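## Task

Pick up the yellow sponge from the low shelf and set it completely inside the middle tote; the front tote is the one closest to the open edge of the bench. No tote and none of the cartons beneath the bench may be shifted or rotated. The robot must not topple over or finish leaning, or the task fails. At the end the sponge must rest in the tote by itself; if the robot is what keeps it there, it does not count.

## Robot and tools

ROBOT. A TidyBot++: a wheeled base about 0.54 m long, 0.50 m wide and 0.38 m tall, carrying one seven-joint arm with a two-finger gripper. The shoulder sits 0.12 m ahead of the base centre at 0.68 m height. There are two cameras: base_camera (fixed on the base, looking ahead) and wrist_camera (a fisheye on the hand, looking along the fingers). At the start the arm is folded, hand down, poking up to 0.08 m beyond the base front. Occasionally a loose object may get nudged by something external.

FRAMES. Base frame: origin on the floor below the base centre, x ahead, y to the left, z up. hand_pose is reported in it: the point between the finger pads, with its z axis running out along the fingers and its y axis along the closing direction. Odometry frame = the base frame where the scene began; base_odometry heading is positive leftward, within -3.142 to 3.142. base_tilt is in degrees, forward and right positive. Odometry counts wheel rotation, so slip shows as motion, and it drifts a few cm and degrees over many moves.

execute_actions. Arguments: "actions", a list holding one action or nothing (empty just reports state and images), and optional "cameras": a list from base_camera, wrist_camera, all; omitted/null/["all"] gives both, [] gives none. One action may contain:
- "base": exactly one relative move measured from where the base last reported itself: {"translate_m": d} metres straight, forward positive, -2 to 2; {"strafe_m": d} metres sideways, left positive, -2 to 2; {"rotate_rad": d} radians on the spot, counter-clockwise from above positive, -6.3 to 6.3. These are offsets, not places.
- "joints": absolute targets by name for the single arm, in radians: joint_1_rad (any angle; positive turns the arm clockwise from above, opposite to rotate_rad), joint_2_rad shoulder -2.249 to 2.249, joint_3_rad any angle, joint_4_rad elbow -2.579 to 2.579, joint_5_rad any angle, joint_6_rad wrist -2.099 to 2.099, joint_7_rad any angle (hand down: positive is counter-clockwise from above; at 1.57 the fingers open toward the robot's left and right). gripper_pos is a 0 to 1 scale, 0 open, 1 closed; pad gap is roughly 85 x (1 - gripper_pos) mm. Unbounded joints go the short way; for bigger turns send steps below half a revolution. Done tolerances: ±0.039 for joints 1 to 4, ±0.056 for 5 to 7, ±0.03 gripper.
- "speeds": lowers top speed for this action only: translate_m and strafe_m 0.05 to 0.5 m/s, rotate_rad 0.1 to 1.57 rad/s (the maxima are defaults). A base move needing over 8.667 s is rejected; no action exceeds 15 s.
Base and joint motions begin together. Unknown keys or out-of-range numbers reject the whole call with nothing moving. A joint or base omitted from an action may still be driving toward its earlier target.

ARM GEOMETRY. With joint_1_rad 0, joint_3_rad 3.14, joint_5_rad 0 (near the start) the arm is in the vertical x-z plane. Tilt from vertical, forward positive: upper arm (0.42 m) = joint_2_rad; forearm (0.31 m) = joint_2_rad - joint_4_rad; hand (0.31 m to hand_pose) = that minus joint_6_rad. Reach ahead of the shoulder = sum of length x sin(tilt); height above it = sum of length x cos(tilt). A downward hand reaches at most about 0.94 m high, and only near the base. Closed fingertips stick out about 20 mm beyond the hand point.

OTHER TOOLS. wait: "seconds" 0 to 10, commands nothing, returns state and images. zoom_image: "camera" (base_camera or wrist_camera) and "region" [x0, y0, x1, y1] in pixels from the top-left, at most 504 x 504, on that camera's latest full image (base_camera 644x364, wrist_camera 644x476). read_manual: "section", only "licences"; moves nothing. finished_scene: "scene" integer 1 or 2; ends that scene for good and reports success, then the next task appears. Replying with no tool call ends everything.

RESULT LINES. base_status and joint_status per motion: done; off_target (stopped short, may still push); contact_stop or time_out (target abandoned, holding). A blocked base can say done while well short, and keeps shoving. "joint command not followed" plus "cause:" means arm targets were withheld (e.g. a self-collision check); withheld joints show not_followed and may be retried each action. on_its_own lists uncommanded changes. motor_effort is percent of max, bracket = peak. Also joint_positions, hand_pose, Motor temperatures (per joint, in joint_positions order), ARM HIT (arm struck base or itself), MOTOR HOT at 60 °C, OVER-TEMPERATURE FAULT at 75 °C with limit_stop_at_motor_heat (resend the target). A torque fault freezes arm and gripper for 10 s and skips the rest of the call; the base keeps going.

PRACTICE. Friction leaves joints slightly off; correct by sending last command + (wanted - read). hand_pose may be 1-2 cm wrong: trust images. A held load makes the arm sag; never command a holding joint to its read angle. Avoid driving while the arm is caught on anything high (can tip the robot), horizontal shoves with a raised hand, pushing the base into furniture, drops, slams and hard contacts. Do not disturb totes or cartons. Release objects fully inside the tote, then withdraw. Shorter robot motion time is better.

Each tool is called after "Request:" as name([rows], argument=value, ...), one row to a line, values as JSON.

## Session

Request:
execute_actions(actions=[])

Scene clock: 0.00 s.
Motor temperatures (°C, as the motors report them): [30 30 30 35 32 35 37]
base_odometry: x=+0.000 y=+0.000 heading=+0.000 (m, m, rad; odometry frame)
base_tilt: forward=-0.1 right=-0.2 (deg)
base_status: not commanded
joint_positions: joint_1_rad=+0.004 joint_2_rad=-0.295 joint_3_rad=+3.149 joint_4_rad=-2.518 joint_5_rad=-0.042 joint_6_rad=-0.876 joint_7_rad=+1.544 gripper_pos=+0.000
joint_status: not commanded
motor_effort: joint_1_rad=-1 joint_2_rad=-2 joint_3_rad=+1 joint_4_rad=+8 joint_5_rad=+0 joint_6_rad=+0 joint_7_rad=-1 (%)
hand_pose: x=+0.2600 y=+0.0102 z=+0.5827 quat_wxyz=(-0.018, +0.999, -0.032, +0.021) (m; base frame)
pictures: base_camera, wrist_camera
Images, in order (width x height): base_camera 644x364, wrist_camera 644x476.

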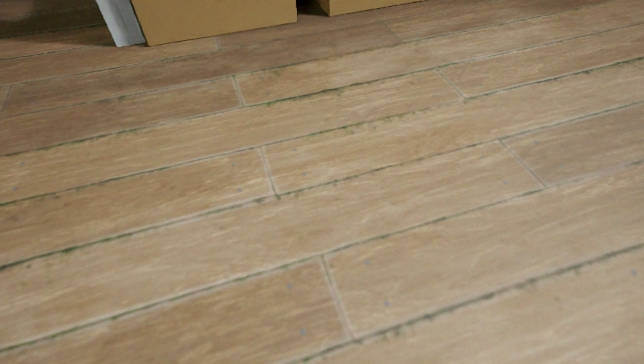

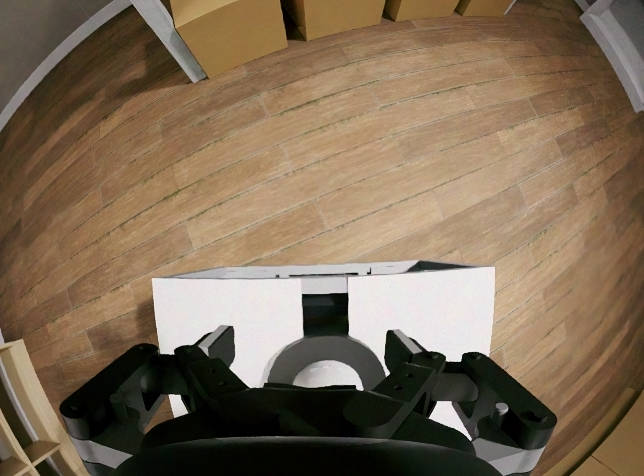

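Raise the hand to look forward.

Request:
execute_actions([
  {"joints":{"joint_4_rad":-1.6,"joint_6_rad":-0.7}},
], cameras=["wrist_camera"])

Request:
execute_actions([
  {"joints":{"joint_1_rad":-1.8}},
], cameras=["wrist_camera"])

Scene clock: 2.37 s.
Motor temperatures (°C, as the motors report them): [30 30 30 35 32 35 37]
base_odometry: x=+0.000 y=+0.000 heading=+0.000 (m, m, rad; odometry frame)
base_tilt: forward=+0.0 right=-0.2 (deg)
base_status: not commanded
joint_positions: joint_1_rad=+0.004 joint_2_rad=-0.295 joint_3_rad=+3.149 joint_4_rad=-1.613 joint_5_rad=-0.042 joint_6_rad=-0.720 joint_7_rad=+1.544 gripper_pos=+0.000
joint_status: all done
motor_effort: joint_1_rad=-1(0) joint_2_rad=-10(10) joint_3_rad=+1(1) joint_4_rad=+18(19) joint_5_rad=+0(1) joint_6_rad=+7(8) joint_7_rad=-1(1) (%)
hand_pose: x=+0.5790 y=+0.0043 z=+1.0231 quat_wxyz=(-0.025, +0.851, -0.023, +0.524) (m; base frame)
pictures: wrist_camera
Images, in order (width x height): wrist_camera 644x476.

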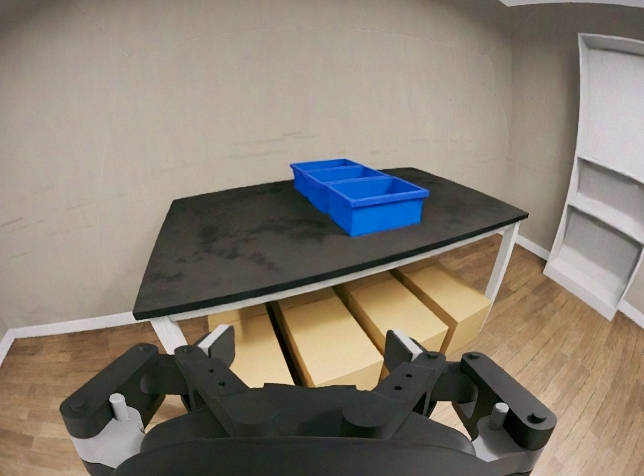

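Scene clock: 5.33 s.
Motor temperatures (°C, as the motors report them): [30 30 30 35 32 35 37]
base_odometry: x=+0.000 y=+0.000 heading=+0.000 (m, m, rad; odometry frame)
base_tilt: forward=-0.1 right=-0.2 (deg)
base_status: not commanded
joint_positions: joint_1_rad=-1.792 joint_2_rad=-0.295 joint_3_rad=+3.149 joint_4_rad=-1.613 joint_5_rad=-0.042 joint_6_rad=-0.720 joint_7_rad=+1.544 gripper_pos=+0.000
joint_status: all done
motor_effort: joint_1_rad=+0(0) joint_2_rad=-10(11) joint_3_rad=+1(2) joint_4_rad=+19(18) joint_5_rad=+1(0) joint_6_rad=+8(8) joint_7_rad=-1(1) (%)
hand_pose: x=+0.0123 y=+0.4475 z=+1.0231 quat_wxyz=(-0.425, +0.548, +0.651, +0.307) (m; base frame)
pictures: wrist_camera
Images, in order (width x height): wrist_camera 644x476.

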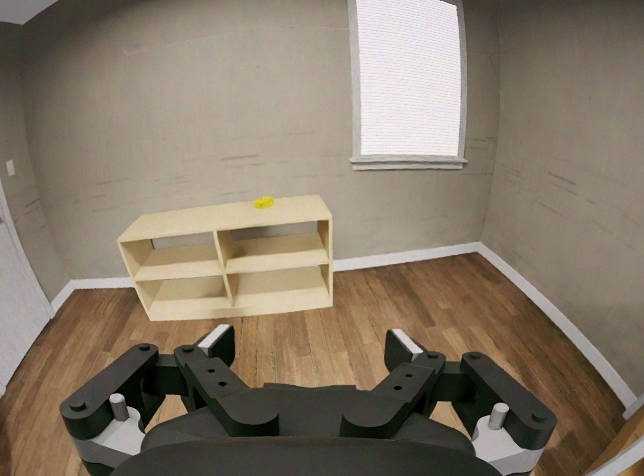

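Request:
execute_actions([
  {"base":{"rotate_rad":1.873},"joints":{"joint_1_rad":0,"joint_6_rad":-1.2}},
], cameras=[])

Request:
execute_actions([
  {"base":{"translate_m":1.0}},
])

Scene clock: 8.67 s.
Motor temperatures (°C, as the motors report them): [30 30 30 35 32 35 37]
base_odometry: x=+0.000 y=+0.000 heading=+1.872 (m, m, rad; odometry frame)
base_tilt: forward=+0.0 right=-0.1 (deg)
base_status: done
joint_positions: joint_1_rad=-0.008 joint_2_rad=-0.295 joint_3_rad=+3.149 joint_4_rad=-1.613 joint_5_rad=-0.042 joint_6_rad=-1.178 joint_7_rad=+1.544 gripper_pos=+0.000
joint_status: all done
motor_effort: joint_1_rad=-1(1) joint_2_rad=-9(12) joint_3_rad=+1(3) joint_4_rad=+17(19) joint_5_rad=+0(0) joint_6_rad=+6(8) joint_7_rad=-1(1) (%)
hand_pose: x=+0.4885 y=+0.0133 z=+0.9147 quat_wxyz=(-0.027, +0.948, -0.014, +0.317) (m; base frame)
pictures: none
No camera images: the call's "cameras" was empty. Leave "cameras" out to get every camera's image.

Scene clock: 12.03 s.
Motor temperatures (°C, as the motors report them): [30 30 30 35 32 35 37]
base_odometry: x=-0.298 y=+0.955 heading=+1.873 (m, m, rad; odometry frame)
base_tilt: forward=+0.0 right=-0.3 (deg)
base_status: done
joint_positions: joint_1_rad=-0.008 joint_2_rad=-0.293 joint_3_rad=+3.149 joint_4_rad=-1.612 joint_5_rad=-0.042 joint_6_rad=-1.182 joint_7_rad=+1.544 gripper_pos=+0.000
joint_status: not commanded
motor_effort: joint_1_rad=+0(0) joint_2_rad=-9(12) joint_3_rad=+1(2) joint_4_rad=+17(18) joint_5_rad=+0(0) joint_6_rad=+5(6) joint_7_rad=-1(1) (%)
hand_pose: x=+0.4880 y=+0.0133 z=+0.9136 quat_wxyz=(-0.026, +0.949, -0.014, +0.314) (m; base frame)
pictures: base_camera, wrist_camera
Images, in order (width x height): base_camera 644x364, wrist_camera 644x476.

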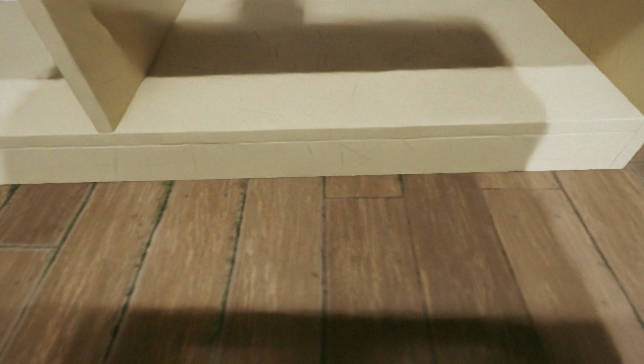

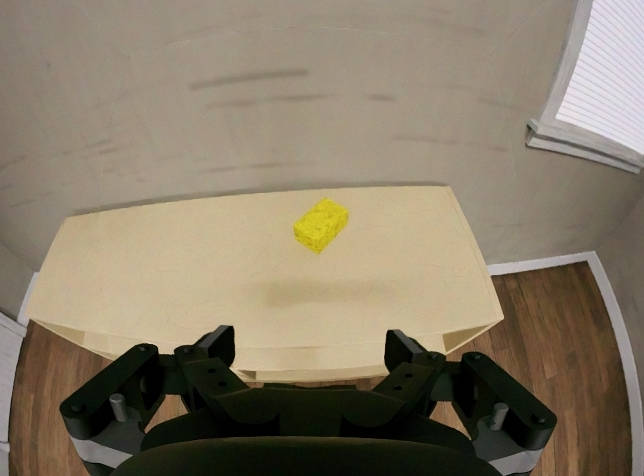

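Request:
execute_actions([
  {"base":{"translate_m":0.24},"joints":{"joint_1_rad":0.05,"joint_2_rad":0.524,"joint_4_rad":-1.09,"joint_6_rad":-1.527,"joint_5_rad":0,"joint_7_rad":0.8}},
])

Scene clock: 14.40 s.
Motor temperatures (°C, as the motors report them): [30 30 30 35 32 35 37]
base_odometry: x=-0.370 y=+1.184 heading=+1.874 (m, m, rad; odometry frame)
base_tilt: forward=+0.0 right=-0.2 (deg)
base_status: done
joint_positions: joint_1_rad=+0.038 joint_2_rad=+0.519 joint_3_rad=+3.149 joint_4_rad=-1.108 joint_5_rad=-0.042 joint_6_rad=-1.504 joint_7_rad=+0.825 gripper_pos=+0.000
joint_status: all done
motor_effort: joint_1_rad=-1(1) joint_2_rad=-34(36) joint_3_rad=+0(2) joint_4_rad=+14(18) joint_5_rad=+0(0) joint_6_rad=+0(6) joint_7_rad=-1(1) (%)
hand_pose: x=+0.6450 y=-0.0090 z=+0.7182 quat_wxyz=(-0.020, +0.922, -0.386, -0.002) (m; base frame)
pictures: base_camera, wrist_camera
Images, in order (width x height): base_camera 644x364, wrist_camera 644x476.

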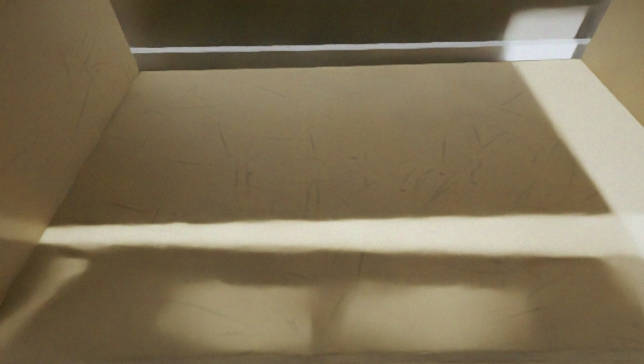

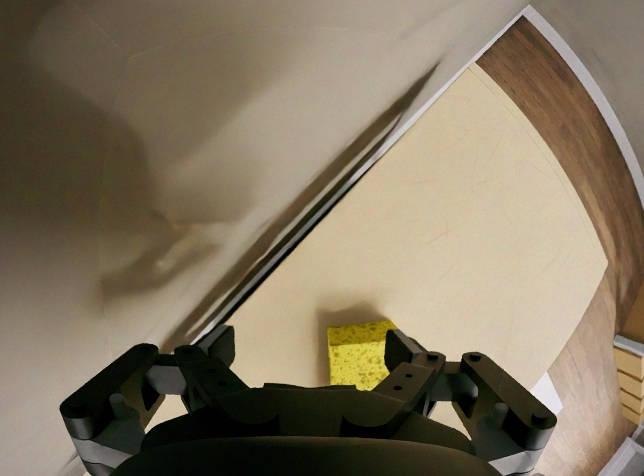

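Request:
execute_actions([
  {"base":{"translate_m":-0.075}},
], cameras=["wrist_camera"])

Scene clock: 15.67 s.
Motor temperatures (°C, as the motors report them): [30 30 30 35 32 35 37]
base_odometry: x=-0.348 y=+1.112 heading=+1.873 (m, m, rad; odometry frame)
base_tilt: forward=+0.0 right=-0.2 (deg)
base_status: done
joint_positions: joint_1_rad=+0.040 joint_2_rad=+0.519 joint_3_rad=+3.149 joint_4_rad=-1.106 joint_5_rad=-0.041 joint_6_rad=-1.508 joint_7_rad=+0.825 gripper_pos=+0.000
joint_status: not commanded
motor_effort: joint_1_rad=-1(2) joint_2_rad=-34(36) joint_3_rad=+0(0) joint_4_rad=+14(15) joint_5_rad=+0(0) joint_6_rad=+0(1) joint_7_rad=-1(0) (%)
hand_pose: x=+0.6447 y=-0.0101 z=+0.7191 quat_wxyz=(-0.019, +0.922, -0.387, -0.002) (m; base frame)
pictures: wrist_camera
Images, in order (width x height): wrist_camera 644x476.

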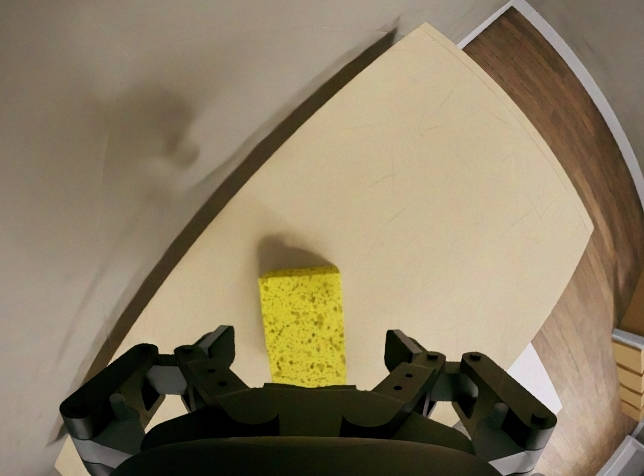

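Request:
execute_actions([
  {"joints":{"joint_2_rad":0.575,"joint_4_rad":-1.285,"joint_6_rad":-1.27,"joint_7_rad":0.95}},
], cameras=["wrist_camera"])

Request:
execute_actions([
  {"joints":{"gripper_pos":1}},
], cameras=["wrist_camera"])

Scene clock: 17.17 s.
Motor temperatures (°C, as the motors report them): [30 30 30 35 32 35 37]
base_odometry: x=-0.348 y=+1.112 heading=+1.873 (m, m, rad; odometry frame)
base_tilt: forward=+0.0 right=-0.2 (deg)
base_status: not commanded
joint_positions: joint_1_rad=+0.040 joint_2_rad=+0.576 joint_3_rad=+3.149 joint_4_rad=-1.274 joint_5_rad=-0.041 joint_6_rad=-1.290 joint_7_rad=+0.925 gripper_pos=+0.000
joint_status: all done
motor_effort: joint_1_rad=-1(1) joint_2_rad=-35(37) joint_3_rad=+0(0) joint_4_rad=+14(15) joint_5_rad=+1(0) joint_6_rad=+1(1) joint_7_rad=-1(1) (%)
hand_pose: x=+0.6509 y=-0.0110 z=+0.6366 quat_wxyz=(-0.017, +0.939, -0.344, -0.005) (m; base frame)
pictures: wrist_camera
Images, in order (width x height): wrist_camera 644x476.

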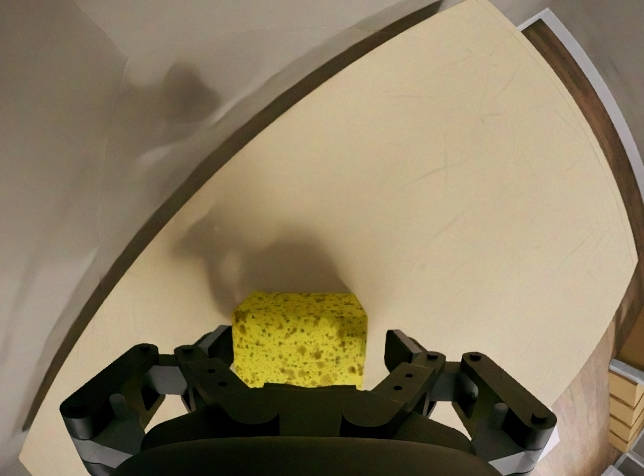

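Scene clock: 18.27 s.
Motor temperatures (°C, as the motors report them): [30 30 30 35 32 35 37]
base_odometry: x=-0.348 y=+1.112 heading=+1.874 (m, m, rad; odometry frame)
base_tilt: forward=+0.0 right=-0.1 (deg)
base_status: not commanded
joint_positions: joint_1_rad=+0.040 joint_2_rad=+0.572 joint_3_rad=+3.149 joint_4_rad=-1.275 joint_5_rad=-0.041 joint_6_rad=-1.290 joint_7_rad=+0.925 gripper_pos=+0.380
joint_status: gripper_pos off_target (ended at +0.380, target +1.000)
motor_effort: joint_1_rad=+0(1) joint_2_rad=-35(36) joint_3_rad=+0(0) joint_4_rad=+14(14) joint_5_rad=+0(0) joint_6_rad=+1(2) joint_7_rad=-1(1) (%)
hand_pose: x=+0.6510 y=-0.0111 z=+0.6388 quat_wxyz=(-0.017, +0.939, -0.344, -0.003) (m; base frame)
pictures: wrist_camera
Images, in order (width x height): wrist_camera 644x476.

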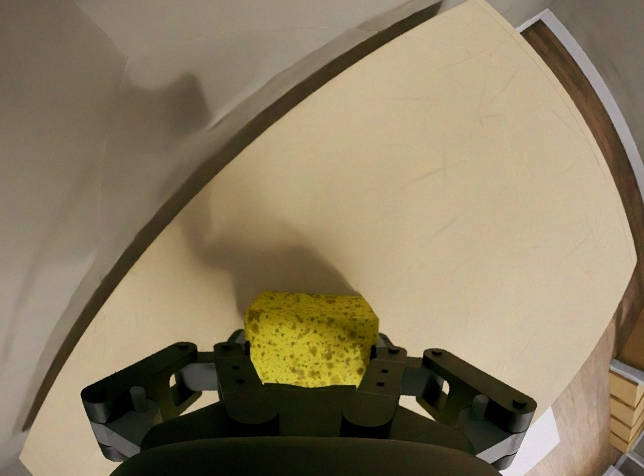

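Request:
execute_actions([
  {"joints":{"joint_2_rad":0.0,"joint_1_rad":0,"joint_7_rad":1.57}},
], cameras=[])

Request:
execute_actions([
  {"base":{"translate_m":-1.3},"joints":{"joint_2_rad":-0.3,"joint_4_rad":-1.4,"joint_6_rad":-1.0}},
], cameras=[])

Request:
execute_actions([
  {"base":{"rotate_rad":-1.54}},
])

Scene clock: 20.30 s.
Motor temperatures (°C, as the motors report them): [30 30 30 35 32 35 37]
base_odometry: x=-0.348 y=+1.112 heading=+1.874 (m, m, rad; odometry frame)
base_tilt: forward=+0.0 right=-0.2 (deg)
base_status: not commanded
joint_positions: joint_1_rad=+0.012 joint_2_rad=-0.001 joint_3_rad=+3.149 joint_4_rad=-1.275 joint_5_rad=-0.041 joint_6_rad=-1.290 joint_7_rad=+1.546 gripper_pos=+0.380
joint_status: all done
motor_effort: joint_1_rad=-1(0) joint_2_rad=-19(37) joint_3_rad=+0(0) joint_4_rad=+17(17) joint_5_rad=+0(0) joint_6_rad=+5(5) joint_7_rad=-1(1) (%)
hand_pose: x=+0.5894 y=+0.0042 z=+0.9341 quat_wxyz=(-0.021, +0.958, -0.021, +0.285) (m; base frame)
pictures: none
No camera images: the call's "cameras" was empty. Leave "cameras" out to get every camera's image.

Scene clock: 24.27 s.
Motor temperatures (°C, as the motors report them): [30 30 30 35 32 35 37]
base_odometry: x=+0.042 y=-0.128 heading=+1.874 (m, m, rad; odometry frame)
base_tilt: forward=-0.1 right=-0.2 (deg)
base_status: done
joint_positions: joint_1_rad=+0.010 joint_2_rad=-0.303 joint_3_rad=+3.149 joint_4_rad=-1.385 joint_5_rad=-0.039 joint_6_rad=-1.020 joint_7_rad=+1.546 gripper_pos=+0.380
joint_status: all done
motor_effort: joint_1_rad=+0(1) joint_2_rad=-9(24) joint_3_rad=+0(0) joint_4_rad=+17(18) joint_5_rad=+0(1) joint_6_rad=+8(7) joint_7_rad=-1(1) (%)
hand_pose: x=+0.5394 y=+0.0037 z=+1.0739 quat_wxyz=(-0.023, +0.867, -0.020, +0.497) (m; base frame)
pictures: none
No camera images: the call's "cameras" was empty. Leave "cameras" out to get every camera's image.

Scene clock: 26.53 s.
Motor temperatures (°C, as the motors report them): [30 30 30 35 32 35 37]
base_odometry: x=+0.042 y=-0.128 heading=+0.335 (m, m, rad; odometry frame)
base_tilt: forward=+0.0 right=-0.1 (deg)
base_status: done
joint_positions: joint_1_rad=+0.007 joint_2_rad=-0.300 joint_3_rad=+3.151 joint_4_rad=-1.385 joint_5_rad=-0.037 joint_6_rad=-1.020 joint_7_rad=+1.546 gripper_pos=+0.380
joint_status: not commanded
motor_effort: joint_1_rad=-1(1) joint_2_rad=-9(11) joint_3_rad=+1(3) joint_4_rad=+17(17) joint_5_rad=+0(1) joint_6_rad=+8(7) joint_7_rad=-1(1) (%)
hand_pose: x=+0.5406 y=+0.0037 z=+1.0725 quat_wxyz=(-0.022, +0.868, -0.019, +0.495) (m; base frame)
pictures: base_camera, wrist_camera
Images, in order (width x height): base_camera 644x364, wrist_camera 644x476.

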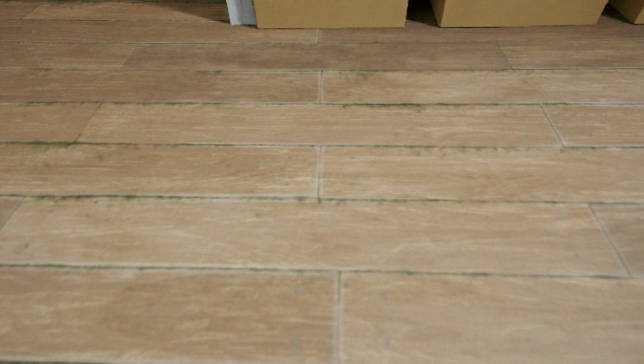

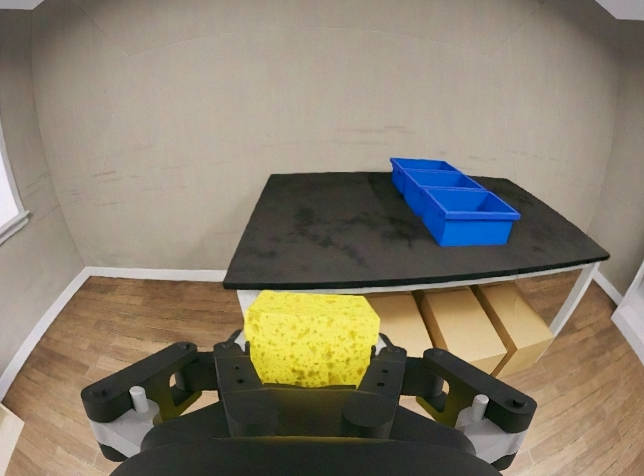

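Request:
execute_actions([
  {"base":{"strafe_m":-0.58}},
], cameras=[])

Request:
execute_actions([
  {"base":{"translate_m":0.58},"joints":{"joint_6_rad":-1.2}},
])

Scene clock: 29.27 s.
Motor temperatures (°C, as the motors report them): [30 30 30 35 32 35 37]
base_odometry: x=+0.231 y=-0.676 heading=+0.334 (m, m, rad; odometry frame)
base_tilt: forward=+0.0 right=-0.2 (deg)
base_status: done
joint_positions: joint_1_rad=+0.006 joint_2_rad=-0.300 joint_3_rad=+3.150 joint_4_rad=-1.385 joint_5_rad=-0.036 joint_6_rad=-1.020 joint_7_rad=+1.546 gripper_pos=+0.380
joint_status: not commanded
motor_effort: joint_1_rad=-1(0) joint_2_rad=-9(10) joint_3_rad=+1(4) joint_4_rad=+17(18) joint_5_rad=+0(1) joint_6_rad=+8(8) joint_7_rad=-1(1) (%)
hand_pose: x=+0.5406 y=+0.0037 z=+1.0725 quat_wxyz=(-0.022, +0.868, -0.018, +0.495) (m; base frame)
pictures: none
No camera images: the call's "cameras" was empty. Leave "cameras" out to get every camera's image.

Scene clock: 31.80 s.
Motor temperatures (°C, as the motors report them): [30 30 30 35 32 35 37]
base_odometry: x=+0.780 y=-0.486 heading=+0.334 (m, m, rad; odometry frame)
base_tilt: forward=+0.0 right=-0.2 (deg)
base_status: done
joint_positions: joint_1_rad=+0.006 joint_2_rad=-0.296 joint_3_rad=+3.150 joint_4_rad=-1.392 joint_5_rad=-0.036 joint_6_rad=-1.199 joint_7_rad=+1.546 gripper_pos=+0.380
joint_status: all done
motor_effort: joint_1_rad=-1(1) joint_2_rad=-9(11) joint_3_rad=+1(0) joint_4_rad=+17(18) joint_5_rad=+1(0) joint_6_rad=+7(9) joint_7_rad=-1(1) (%)
hand_pose: x=+0.5091 y=+0.0052 z=+1.0221 quat_wxyz=(-0.021, +0.911, -0.018, +0.411) (m; base frame)
pictures: base_camera, wrist_camera
Images, in order (width x height): base_camera 644x364, wrist_camera 644x476.

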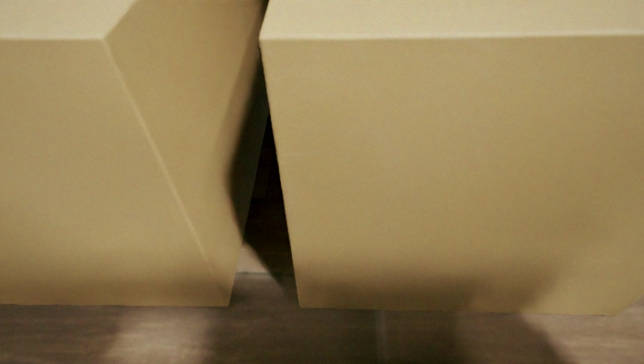

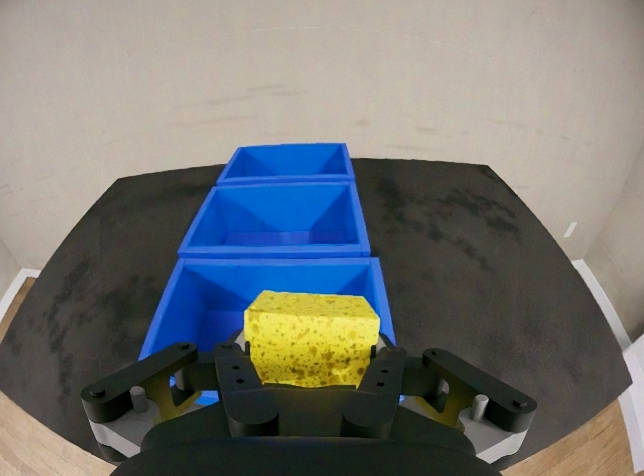

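Request:
execute_actions([
  {"base":{"translate_m":0.09},"joints":{"joint_1_rad":-0.09,"joint_2_rad":0.385,"joint_4_rad":-0.635,"joint_6_rad":-1.48}},
])

Scene clock: 34.30 s.
Motor temperatures (°C, as the motors report them): [30 30 30 35 32 35 37]
base_odometry: x=+0.865 y=-0.457 heading=+0.334 (m, m, rad; odometry frame)
base_tilt: forward=+0.0 right=-0.2 (deg)
base_status: done
joint_positions: joint_1_rad=-0.079 joint_2_rad=+0.386 joint_3_rad=+3.150 joint_4_rad=-0.654 joint_5_rad=-0.036 joint_6_rad=-1.458 joint_7_rad=+1.546 gripper_pos=+0.380
joint_status: all done
motor_effort: joint_1_rad=-1(1) joint_2_rad=-30(33) joint_3_rad=+0(1) joint_4_rad=+15(17) joint_5_rad=+0(1) joint_6_rad=+5(8) joint_7_rad=-1(1) (%)
hand_pose: x=+0.7329 y=+0.0567 z=+0.9819 quat_wxyz=(-0.031, +0.948, +0.026, +0.315) (m; base frame)
pictures: base_camera, wrist_camera
Images, in order (width x height): base_camera 644x364, wrist_camera 644x476.

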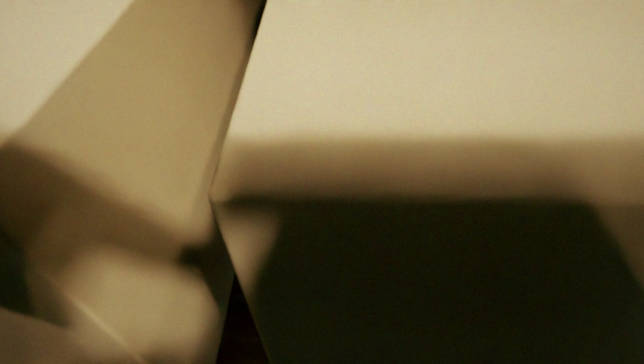

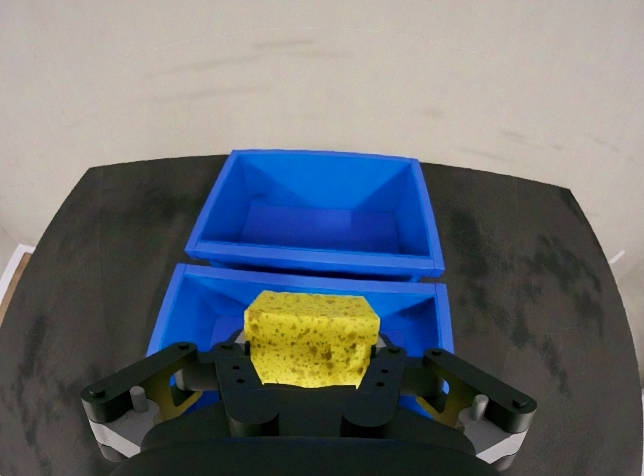

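Request:
execute_actions([
  {"joints":{"joint_2_rad":0.537,"joint_4_rad":-0.817}},
], cameras=["wrist_camera"])

Scene clock: 36.30 s.
Motor temperatures (°C, as the motors report them): [30 30 30 35 32 35 37]
base_odometry: x=+0.865 y=-0.457 heading=+0.334 (m, m, rad; odometry frame)
base_tilt: forward=+0.0 right=-0.2 (deg)
base_status: not commanded
joint_positions: joint_1_rad=-0.079 joint_2_rad=+0.533 joint_3_rad=+3.150 joint_4_rad=-0.806 joint_5_rad=-0.036 joint_6_rad=-1.461 joint_7_rad=+1.546 gripper_pos=+0.380
joint_status: all done
motor_effort: joint_1_rad=-1(1) joint_2_rad=-36(41) joint_3_rad=+0(0) joint_4_rad=+16(17) joint_5_rad=+0(0) joint_6_rad=+3(5) joint_7_rad=+0(1) (%)
hand_pose: x=+0.7406 y=+0.0573 z=+0.8234 quat_wxyz=(-0.024, +0.985, +0.024, +0.169) (m; base frame)
pictures: wrist_camera
Images, in order (width x height): wrist_camera 644x476.

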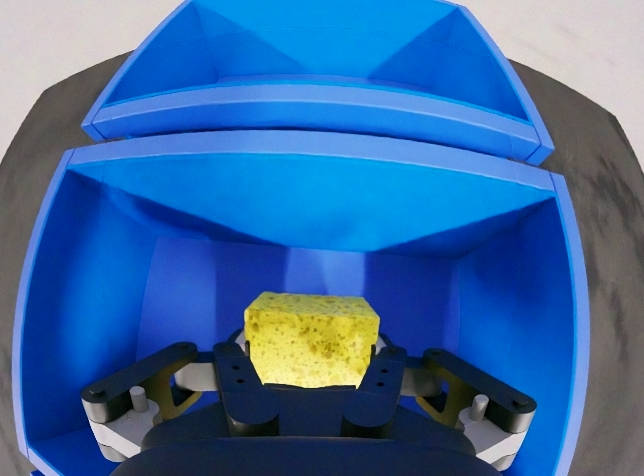

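Request:
execute_actions([
  {"joints":{"joint_2_rad":0.58,"joint_6_rad":-1.38}},
], cameras=[])

Request:
execute_actions([
  {"joints":{"gripper_pos":0.1}},
], cameras=[])

Request:
execute_actions([
  {"joints":{"joint_2_rad":0.385,"joint_4_rad":-0.635,"joint_6_rad":-1.6}},
], cameras=["wrist_camera"])

Scene clock: 37.50 s.
Motor temperatures (°C, as the motors report them): [30 30 30 35 32 35 37]
base_odometry: x=+0.865 y=-0.457 heading=+0.334 (m, m, rad; odometry frame)
base_tilt: forward=+0.0 right=-0.2 (deg)
base_status: not commanded
joint_positions: joint_1_rad=-0.079 joint_2_rad=+0.552 joint_3_rad=+3.150 joint_4_rad=-0.805 joint_5_rad=-0.036 joint_6_rad=-1.400 joint_7_rad=+1.546 gripper_pos=+0.380
joint_status: all done
motor_effort: joint_1_rad=-1(1) joint_2_rad=-30(36) joint_3_rad=+0(0) joint_4_rad=+13(16) joint_5_rad=+0(0) joint_6_rad=+3(5) joint_7_rad=-2(1) (%)
hand_pose: x=+0.7612 y=+0.0588 z=+0.8186 quat_wxyz=(-0.025, +0.981, +0.023, +0.190) (m; base frame)
pictures: none
No camera images: the call's "cameras" was empty. Leave "cameras" out to get every camera's image.

Scene clock: 38.70 s.
Motor temperatures (°C, as the motors report them): [30 30 30 35 32 35 37]
base_odometry: x=+0.865 y=-0.457 heading=+0.334 (m, m, rad; odometry frame)
base_tilt: forward=+0.0 right=-0.2 (deg)
base_status: not commanded
joint_positions: joint_1_rad=-0.079 joint_2_rad=+0.578 joint_3_rad=+3.150 joint_4_rad=-0.806 joint_5_rad=-0.036 joint_6_rad=-1.400 joint_7_rad=+1.546 gripper_pos=+0.100
joint_status: all done
motor_effort: joint_1_rad=-1(1) joint_2_rad=-37(39) joint_3_rad=+0(0) joint_4_rad=+16(16) joint_5_rad=+0(0) joint_6_rad=+4(4) joint_7_rad=-1(1) (%)
hand_pose: x=+0.7642 y=+0.0591 z=+0.8008 quat_wxyz=(-0.024, +0.984, +0.023, +0.177) (m; base frame)
pictures: none
No camera images: the call's "cameras" was empty. Leave "cameras" out to get every camera's image.

Scene clock: 40.33 s.
Motor temperatures (°C, as the motors report them): [30 30 30 35 32 35 37]
base_odometry: x=+0.865 y=-0.457 heading=+0.334 (m, m, rad; odometry frame)
base_tilt: forward=+0.0 right=-0.2 (deg)
base_status: not commanded
joint_positions: joint_1_rad=-0.079 joint_2_rad=+0.384 joint_3_rad=+3.150 joint_4_rad=-0.638 joint_5_rad=-0.036 joint_6_rad=-1.580 joint_7_rad=+1.546 gripper_pos=+0.100
joint_status: all done
motor_effort: joint_1_rad=-1(0) joint_2_rad=-30(42) joint_3_rad=+0(0) joint_4_rad=+15(17) joint_5_rad=+0(0) joint_6_rad=+5(5) joint_7_rad=+0(1) (%)
hand_pose: x=+0.7024 y=+0.0547 z=+0.9694 quat_wxyz=(-0.028, +0.963, +0.027, +0.266) (m; base frame)
pictures: wrist_camera
Images, in order (width x height): wrist_camera 644x476.

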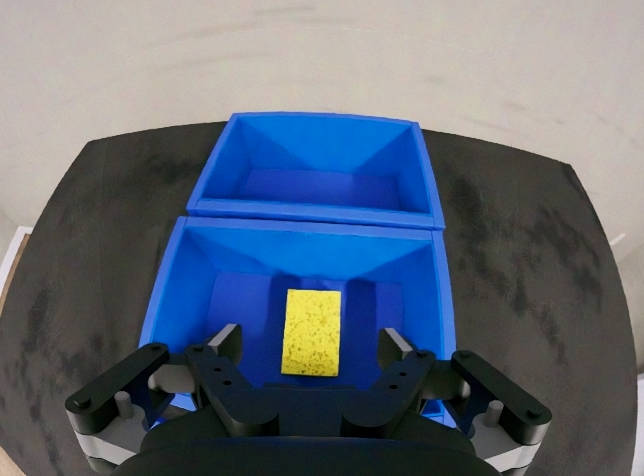

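Request:
execute_actions([
  {"joints":{"joint_2_rad":0.1,"joint_6_rad":-1.75,"gripper_pos":1}},
], cameras=["wrist_camera"])

Scene clock: 43.00 s.
Motor temperatures (°C, as the motors report them): [30 30 30 35 32 35 37]
base_odometry: x=+0.865 y=-0.457 heading=+0.334 (m, m, rad; odometry frame)
base_tilt: forward=+0.0 right=-0.2 (deg)
base_status: not commanded
joint_positions: joint_1_rad=-0.079 joint_2_rad=+0.097 joint_3_rad=+3.150 joint_4_rad=-0.637 joint_5_rad=-0.036 joint_6_rad=-1.730 joint_7_rad=+1.546 gripper_pos=+0.999
joint_status: all done
motor_effort: joint_1_rad=-1(1) joint_2_rad=-19(33) joint_3_rad=+1(1) joint_4_rad=+13(16) joint_5_rad=+1(0) joint_6_rad=+6(6) joint_7_rad=-1(1) (%)
hand_pose: x=+0.5632 y=+0.0439 z=+1.0916 quat_wxyz=(-0.031, +0.943, +0.030, +0.331) (m; base frame)
pictures: wrist_camera
Images, in order (width x height): wrist_camera 644x476.

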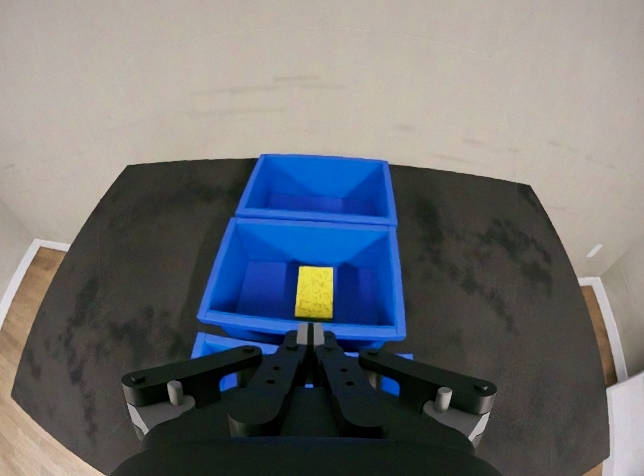

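Request:
execute_actions([
  {"joints":{"joint_2_rad":0.44,"joint_4_rad":-0.817,"joint_6_rad":-1.40}},
], cameras=[])

Request:
execute_actions([
  {"joints":{"joint_2_rad":0.55}},
], cameras=["wrist_camera"])

Request:
execute_actions([
  {"base":{"translate_m":-0.012},"speeds":{"translate_m":0.05}},
], cameras=["wrist_camera"])

Scene clock: 45.10 s.
Motor temperatures (°C, as the motors report them): [30 30 30 35 32 35 37]
base_odometry: x=+0.865 y=-0.457 heading=+0.334 (m, m, rad; odometry frame)
base_tilt: forward=+0.0 right=-0.2 (deg)
base_status: not commanded
joint_positions: joint_1_rad=-0.079 joint_2_rad=+0.441 joint_3_rad=+3.150 joint_4_rad=-0.814 joint_5_rad=-0.036 joint_6_rad=-1.421 joint_7_rad=+1.546 gripper_pos=+0.999
joint_status: all done
motor_effort: joint_1_rad=-1(1) joint_2_rad=-33(40) joint_3_rad=+0(0) joint_4_rad=+16(18) joint_5_rad=+0(0) joint_6_rad=+3(6) joint_7_rad=-1(1) (%)
hand_pose: x=+0.7348 y=+0.0568 z=+0.8821 quat_wxyz=(-0.027, +0.973, +0.024, +0.230) (m; base frame)
pictures: none
No camera images: the call's "cameras" was empty. Leave "cameras" out to get every camera's image.

Scene clock: 58.70 s.
Motor temperatures (°C, as the motors report them): [30 31 30 35 32 35 37]
base_odometry: x=+0.865 y=-0.457 heading=+0.334 (m, m, rad; odometry frame)
base_tilt: forward=+0.0 right=-0.2 (deg)
base_status: not commanded
joint_positions: joint_1_rad=-0.079 joint_2_rad=+0.526 joint_3_rad=+3.150 joint_4_rad=-0.806 joint_5_rad=-0.036 joint_6_rad=-1.412 joint_7_rad=+1.546 gripper_pos=+0.999
joint_status: all done
motor_effort: joint_1_rad=-1(1) joint_2_rad=-33(37) joint_3_rad=+1(0) joint_4_rad=+14(16) joint_5_rad=+1(1) joint_6_rad=+4(4) joint_7_rad=-1(1) (%)
hand_pose: x=+0.7538 y=+0.0583 z=+0.8335 quat_wxyz=(-0.025, +0.980, +0.024, +0.197) (m; base frame)
pictures: wrist_camera
Images, in order (width x height): wrist_camera 644x476.

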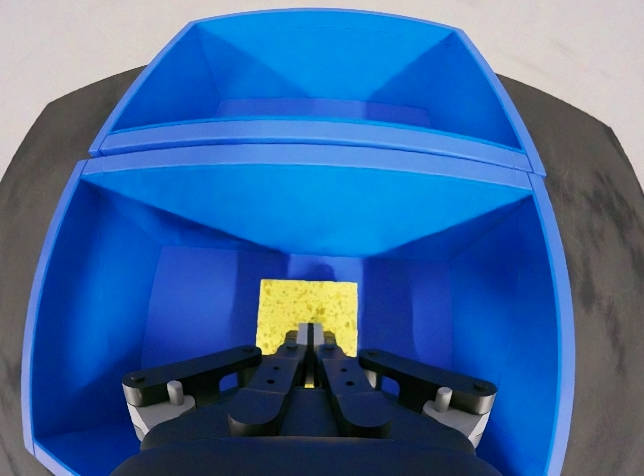

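Scene clock: 59.40 s.
Motor temperatures (°C, as the motors report them): [30 31 30 35 32 35 37]
base_odometry: x=+0.853 y=-0.461 heading=+0.334 (m, m, rad; odometry frame)
base_tilt: forward=+0.0 right=-0.2 (deg)
base_status: done
joint_positions: joint_1_rad=-0.079 joint_2_rad=+0.528 joint_3_rad=+3.150 joint_4_rad=-0.806 joint_5_rad=-0.036 joint_6_rad=-1.402 joint_7_rad=+1.546 gripper_pos=+0.999
joint_status: not commanded
motor_effort: joint_1_rad=-1(2) joint_2_rad=-32(34) joint_3_rad=+0(1) joint_4_rad=+14(15) joint_5_rad=+0(0) joint_6_rad=+4(5) joint_7_rad=-1(1) (%)
hand_pose: x=+0.7570 y=+0.0588 z=+0.8334 quat_wxyz=(-0.025, +0.979, +0.024, +0.201) (m; base frame)
pictures: wrist_camera
Images, in order (width x height): wrist_camera 644x476.

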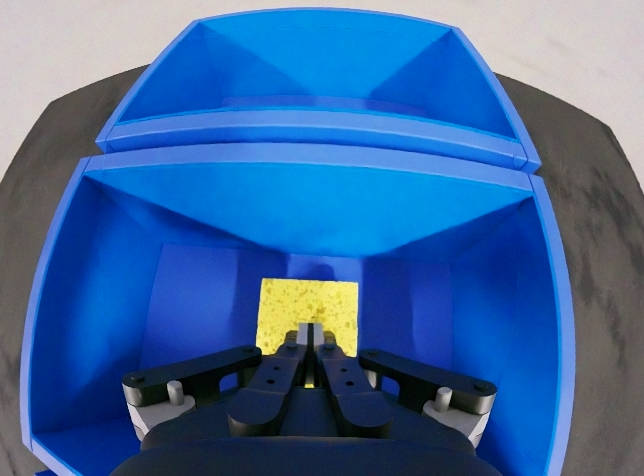

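Working; a bit more.

Request:
execute_actions([
  {"base":{"translate_m":-0.009},"speeds":{"translate_m":0.05}},
], cameras=["wrist_camera"])

Request:
execute_actions([
  {"joints":{"joint_2_rad":0.15}},
], cameras=["wrist_camera"])

Scene clock: 60.23 s.
Motor temperatures (°C, as the motors report them): [30 31 30 35 32 35 37]
base_odometry: x=+0.845 y=-0.464 heading=+0.334 (m, m, rad; odometry frame)
base_tilt: forward=+0.0 right=-0.1 (deg)
base_status: done
joint_positions: joint_1_rad=-0.079 joint_2_rad=+0.528 joint_3_rad=+3.150 joint_4_rad=-0.806 joint_5_rad=-0.036 joint_6_rad=-1.401 joint_7_rad=+1.546 gripper_pos=+0.999
joint_status: not commanded
motor_effort: joint_1_rad=-1(2) joint_2_rad=-32(34) joint_3_rad=+1(1) joint_4_rad=+15(15) joint_5_rad=+0(0) joint_6_rad=+4(4) joint_7_rad=-1(1) (%)
hand_pose: x=+0.7573 y=+0.0589 z=+0.8334 quat_wxyz=(-0.025, +0.979, +0.024, +0.201) (m; base frame)
pictures: wrist_camera
Images, in order (width x height): wrist_camera 644x476.

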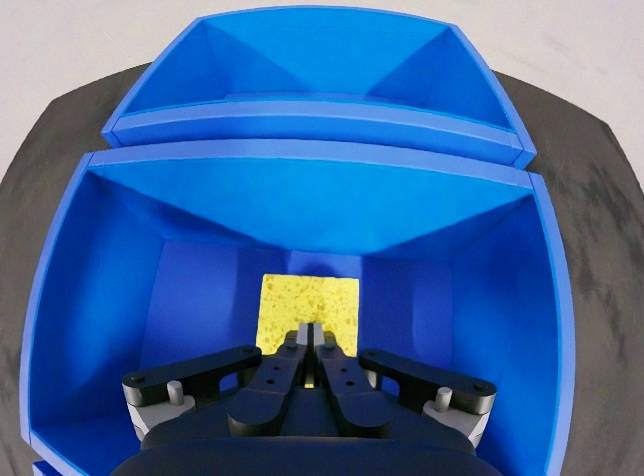

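Scene clock: 62.10 s.
Motor temperatures (°C, as the motors report them): [30 31 30 35 32 35 37]
base_odometry: x=+0.845 y=-0.464 heading=+0.334 (m, m, rad; odometry frame)
base_tilt: forward=+0.0 right=-0.2 (deg)
base_status: not commanded
joint_positions: joint_1_rad=-0.079 joint_2_rad=+0.147 joint_3_rad=+3.150 joint_4_rad=-0.812 joint_5_rad=-0.036 joint_6_rad=-1.401 joint_7_rad=+1.546 gripper_pos=+0.999
joint_status: all done
motor_effort: joint_1_rad=-1(1) joint_2_rad=-23(40) joint_3_rad=+0(1) joint_4_rad=+15(18) joint_5_rad=+1(1) joint_6_rad=+7(7) joint_7_rad=-1(1) (%)
hand_pose: x=+0.6551 y=+0.0507 z=+1.0581 quat_wxyz=(-0.035, +0.924, +0.025, +0.380) (m; base frame)
pictures: wrist_camera
Images, in order (width x height): wrist_camera 644x476.

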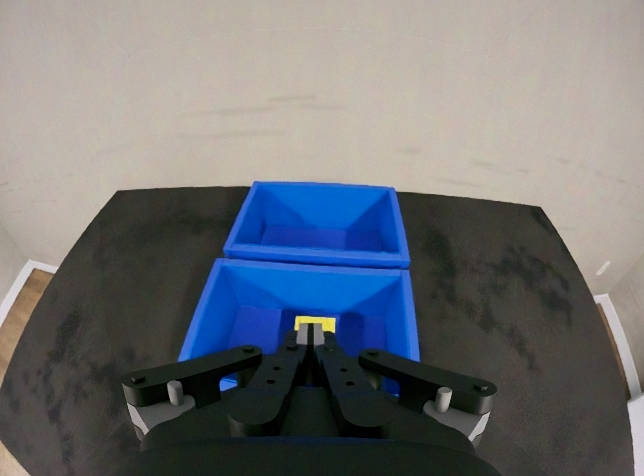

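Request:
finished_scene(scene=1)

The scene is finished: the task was done.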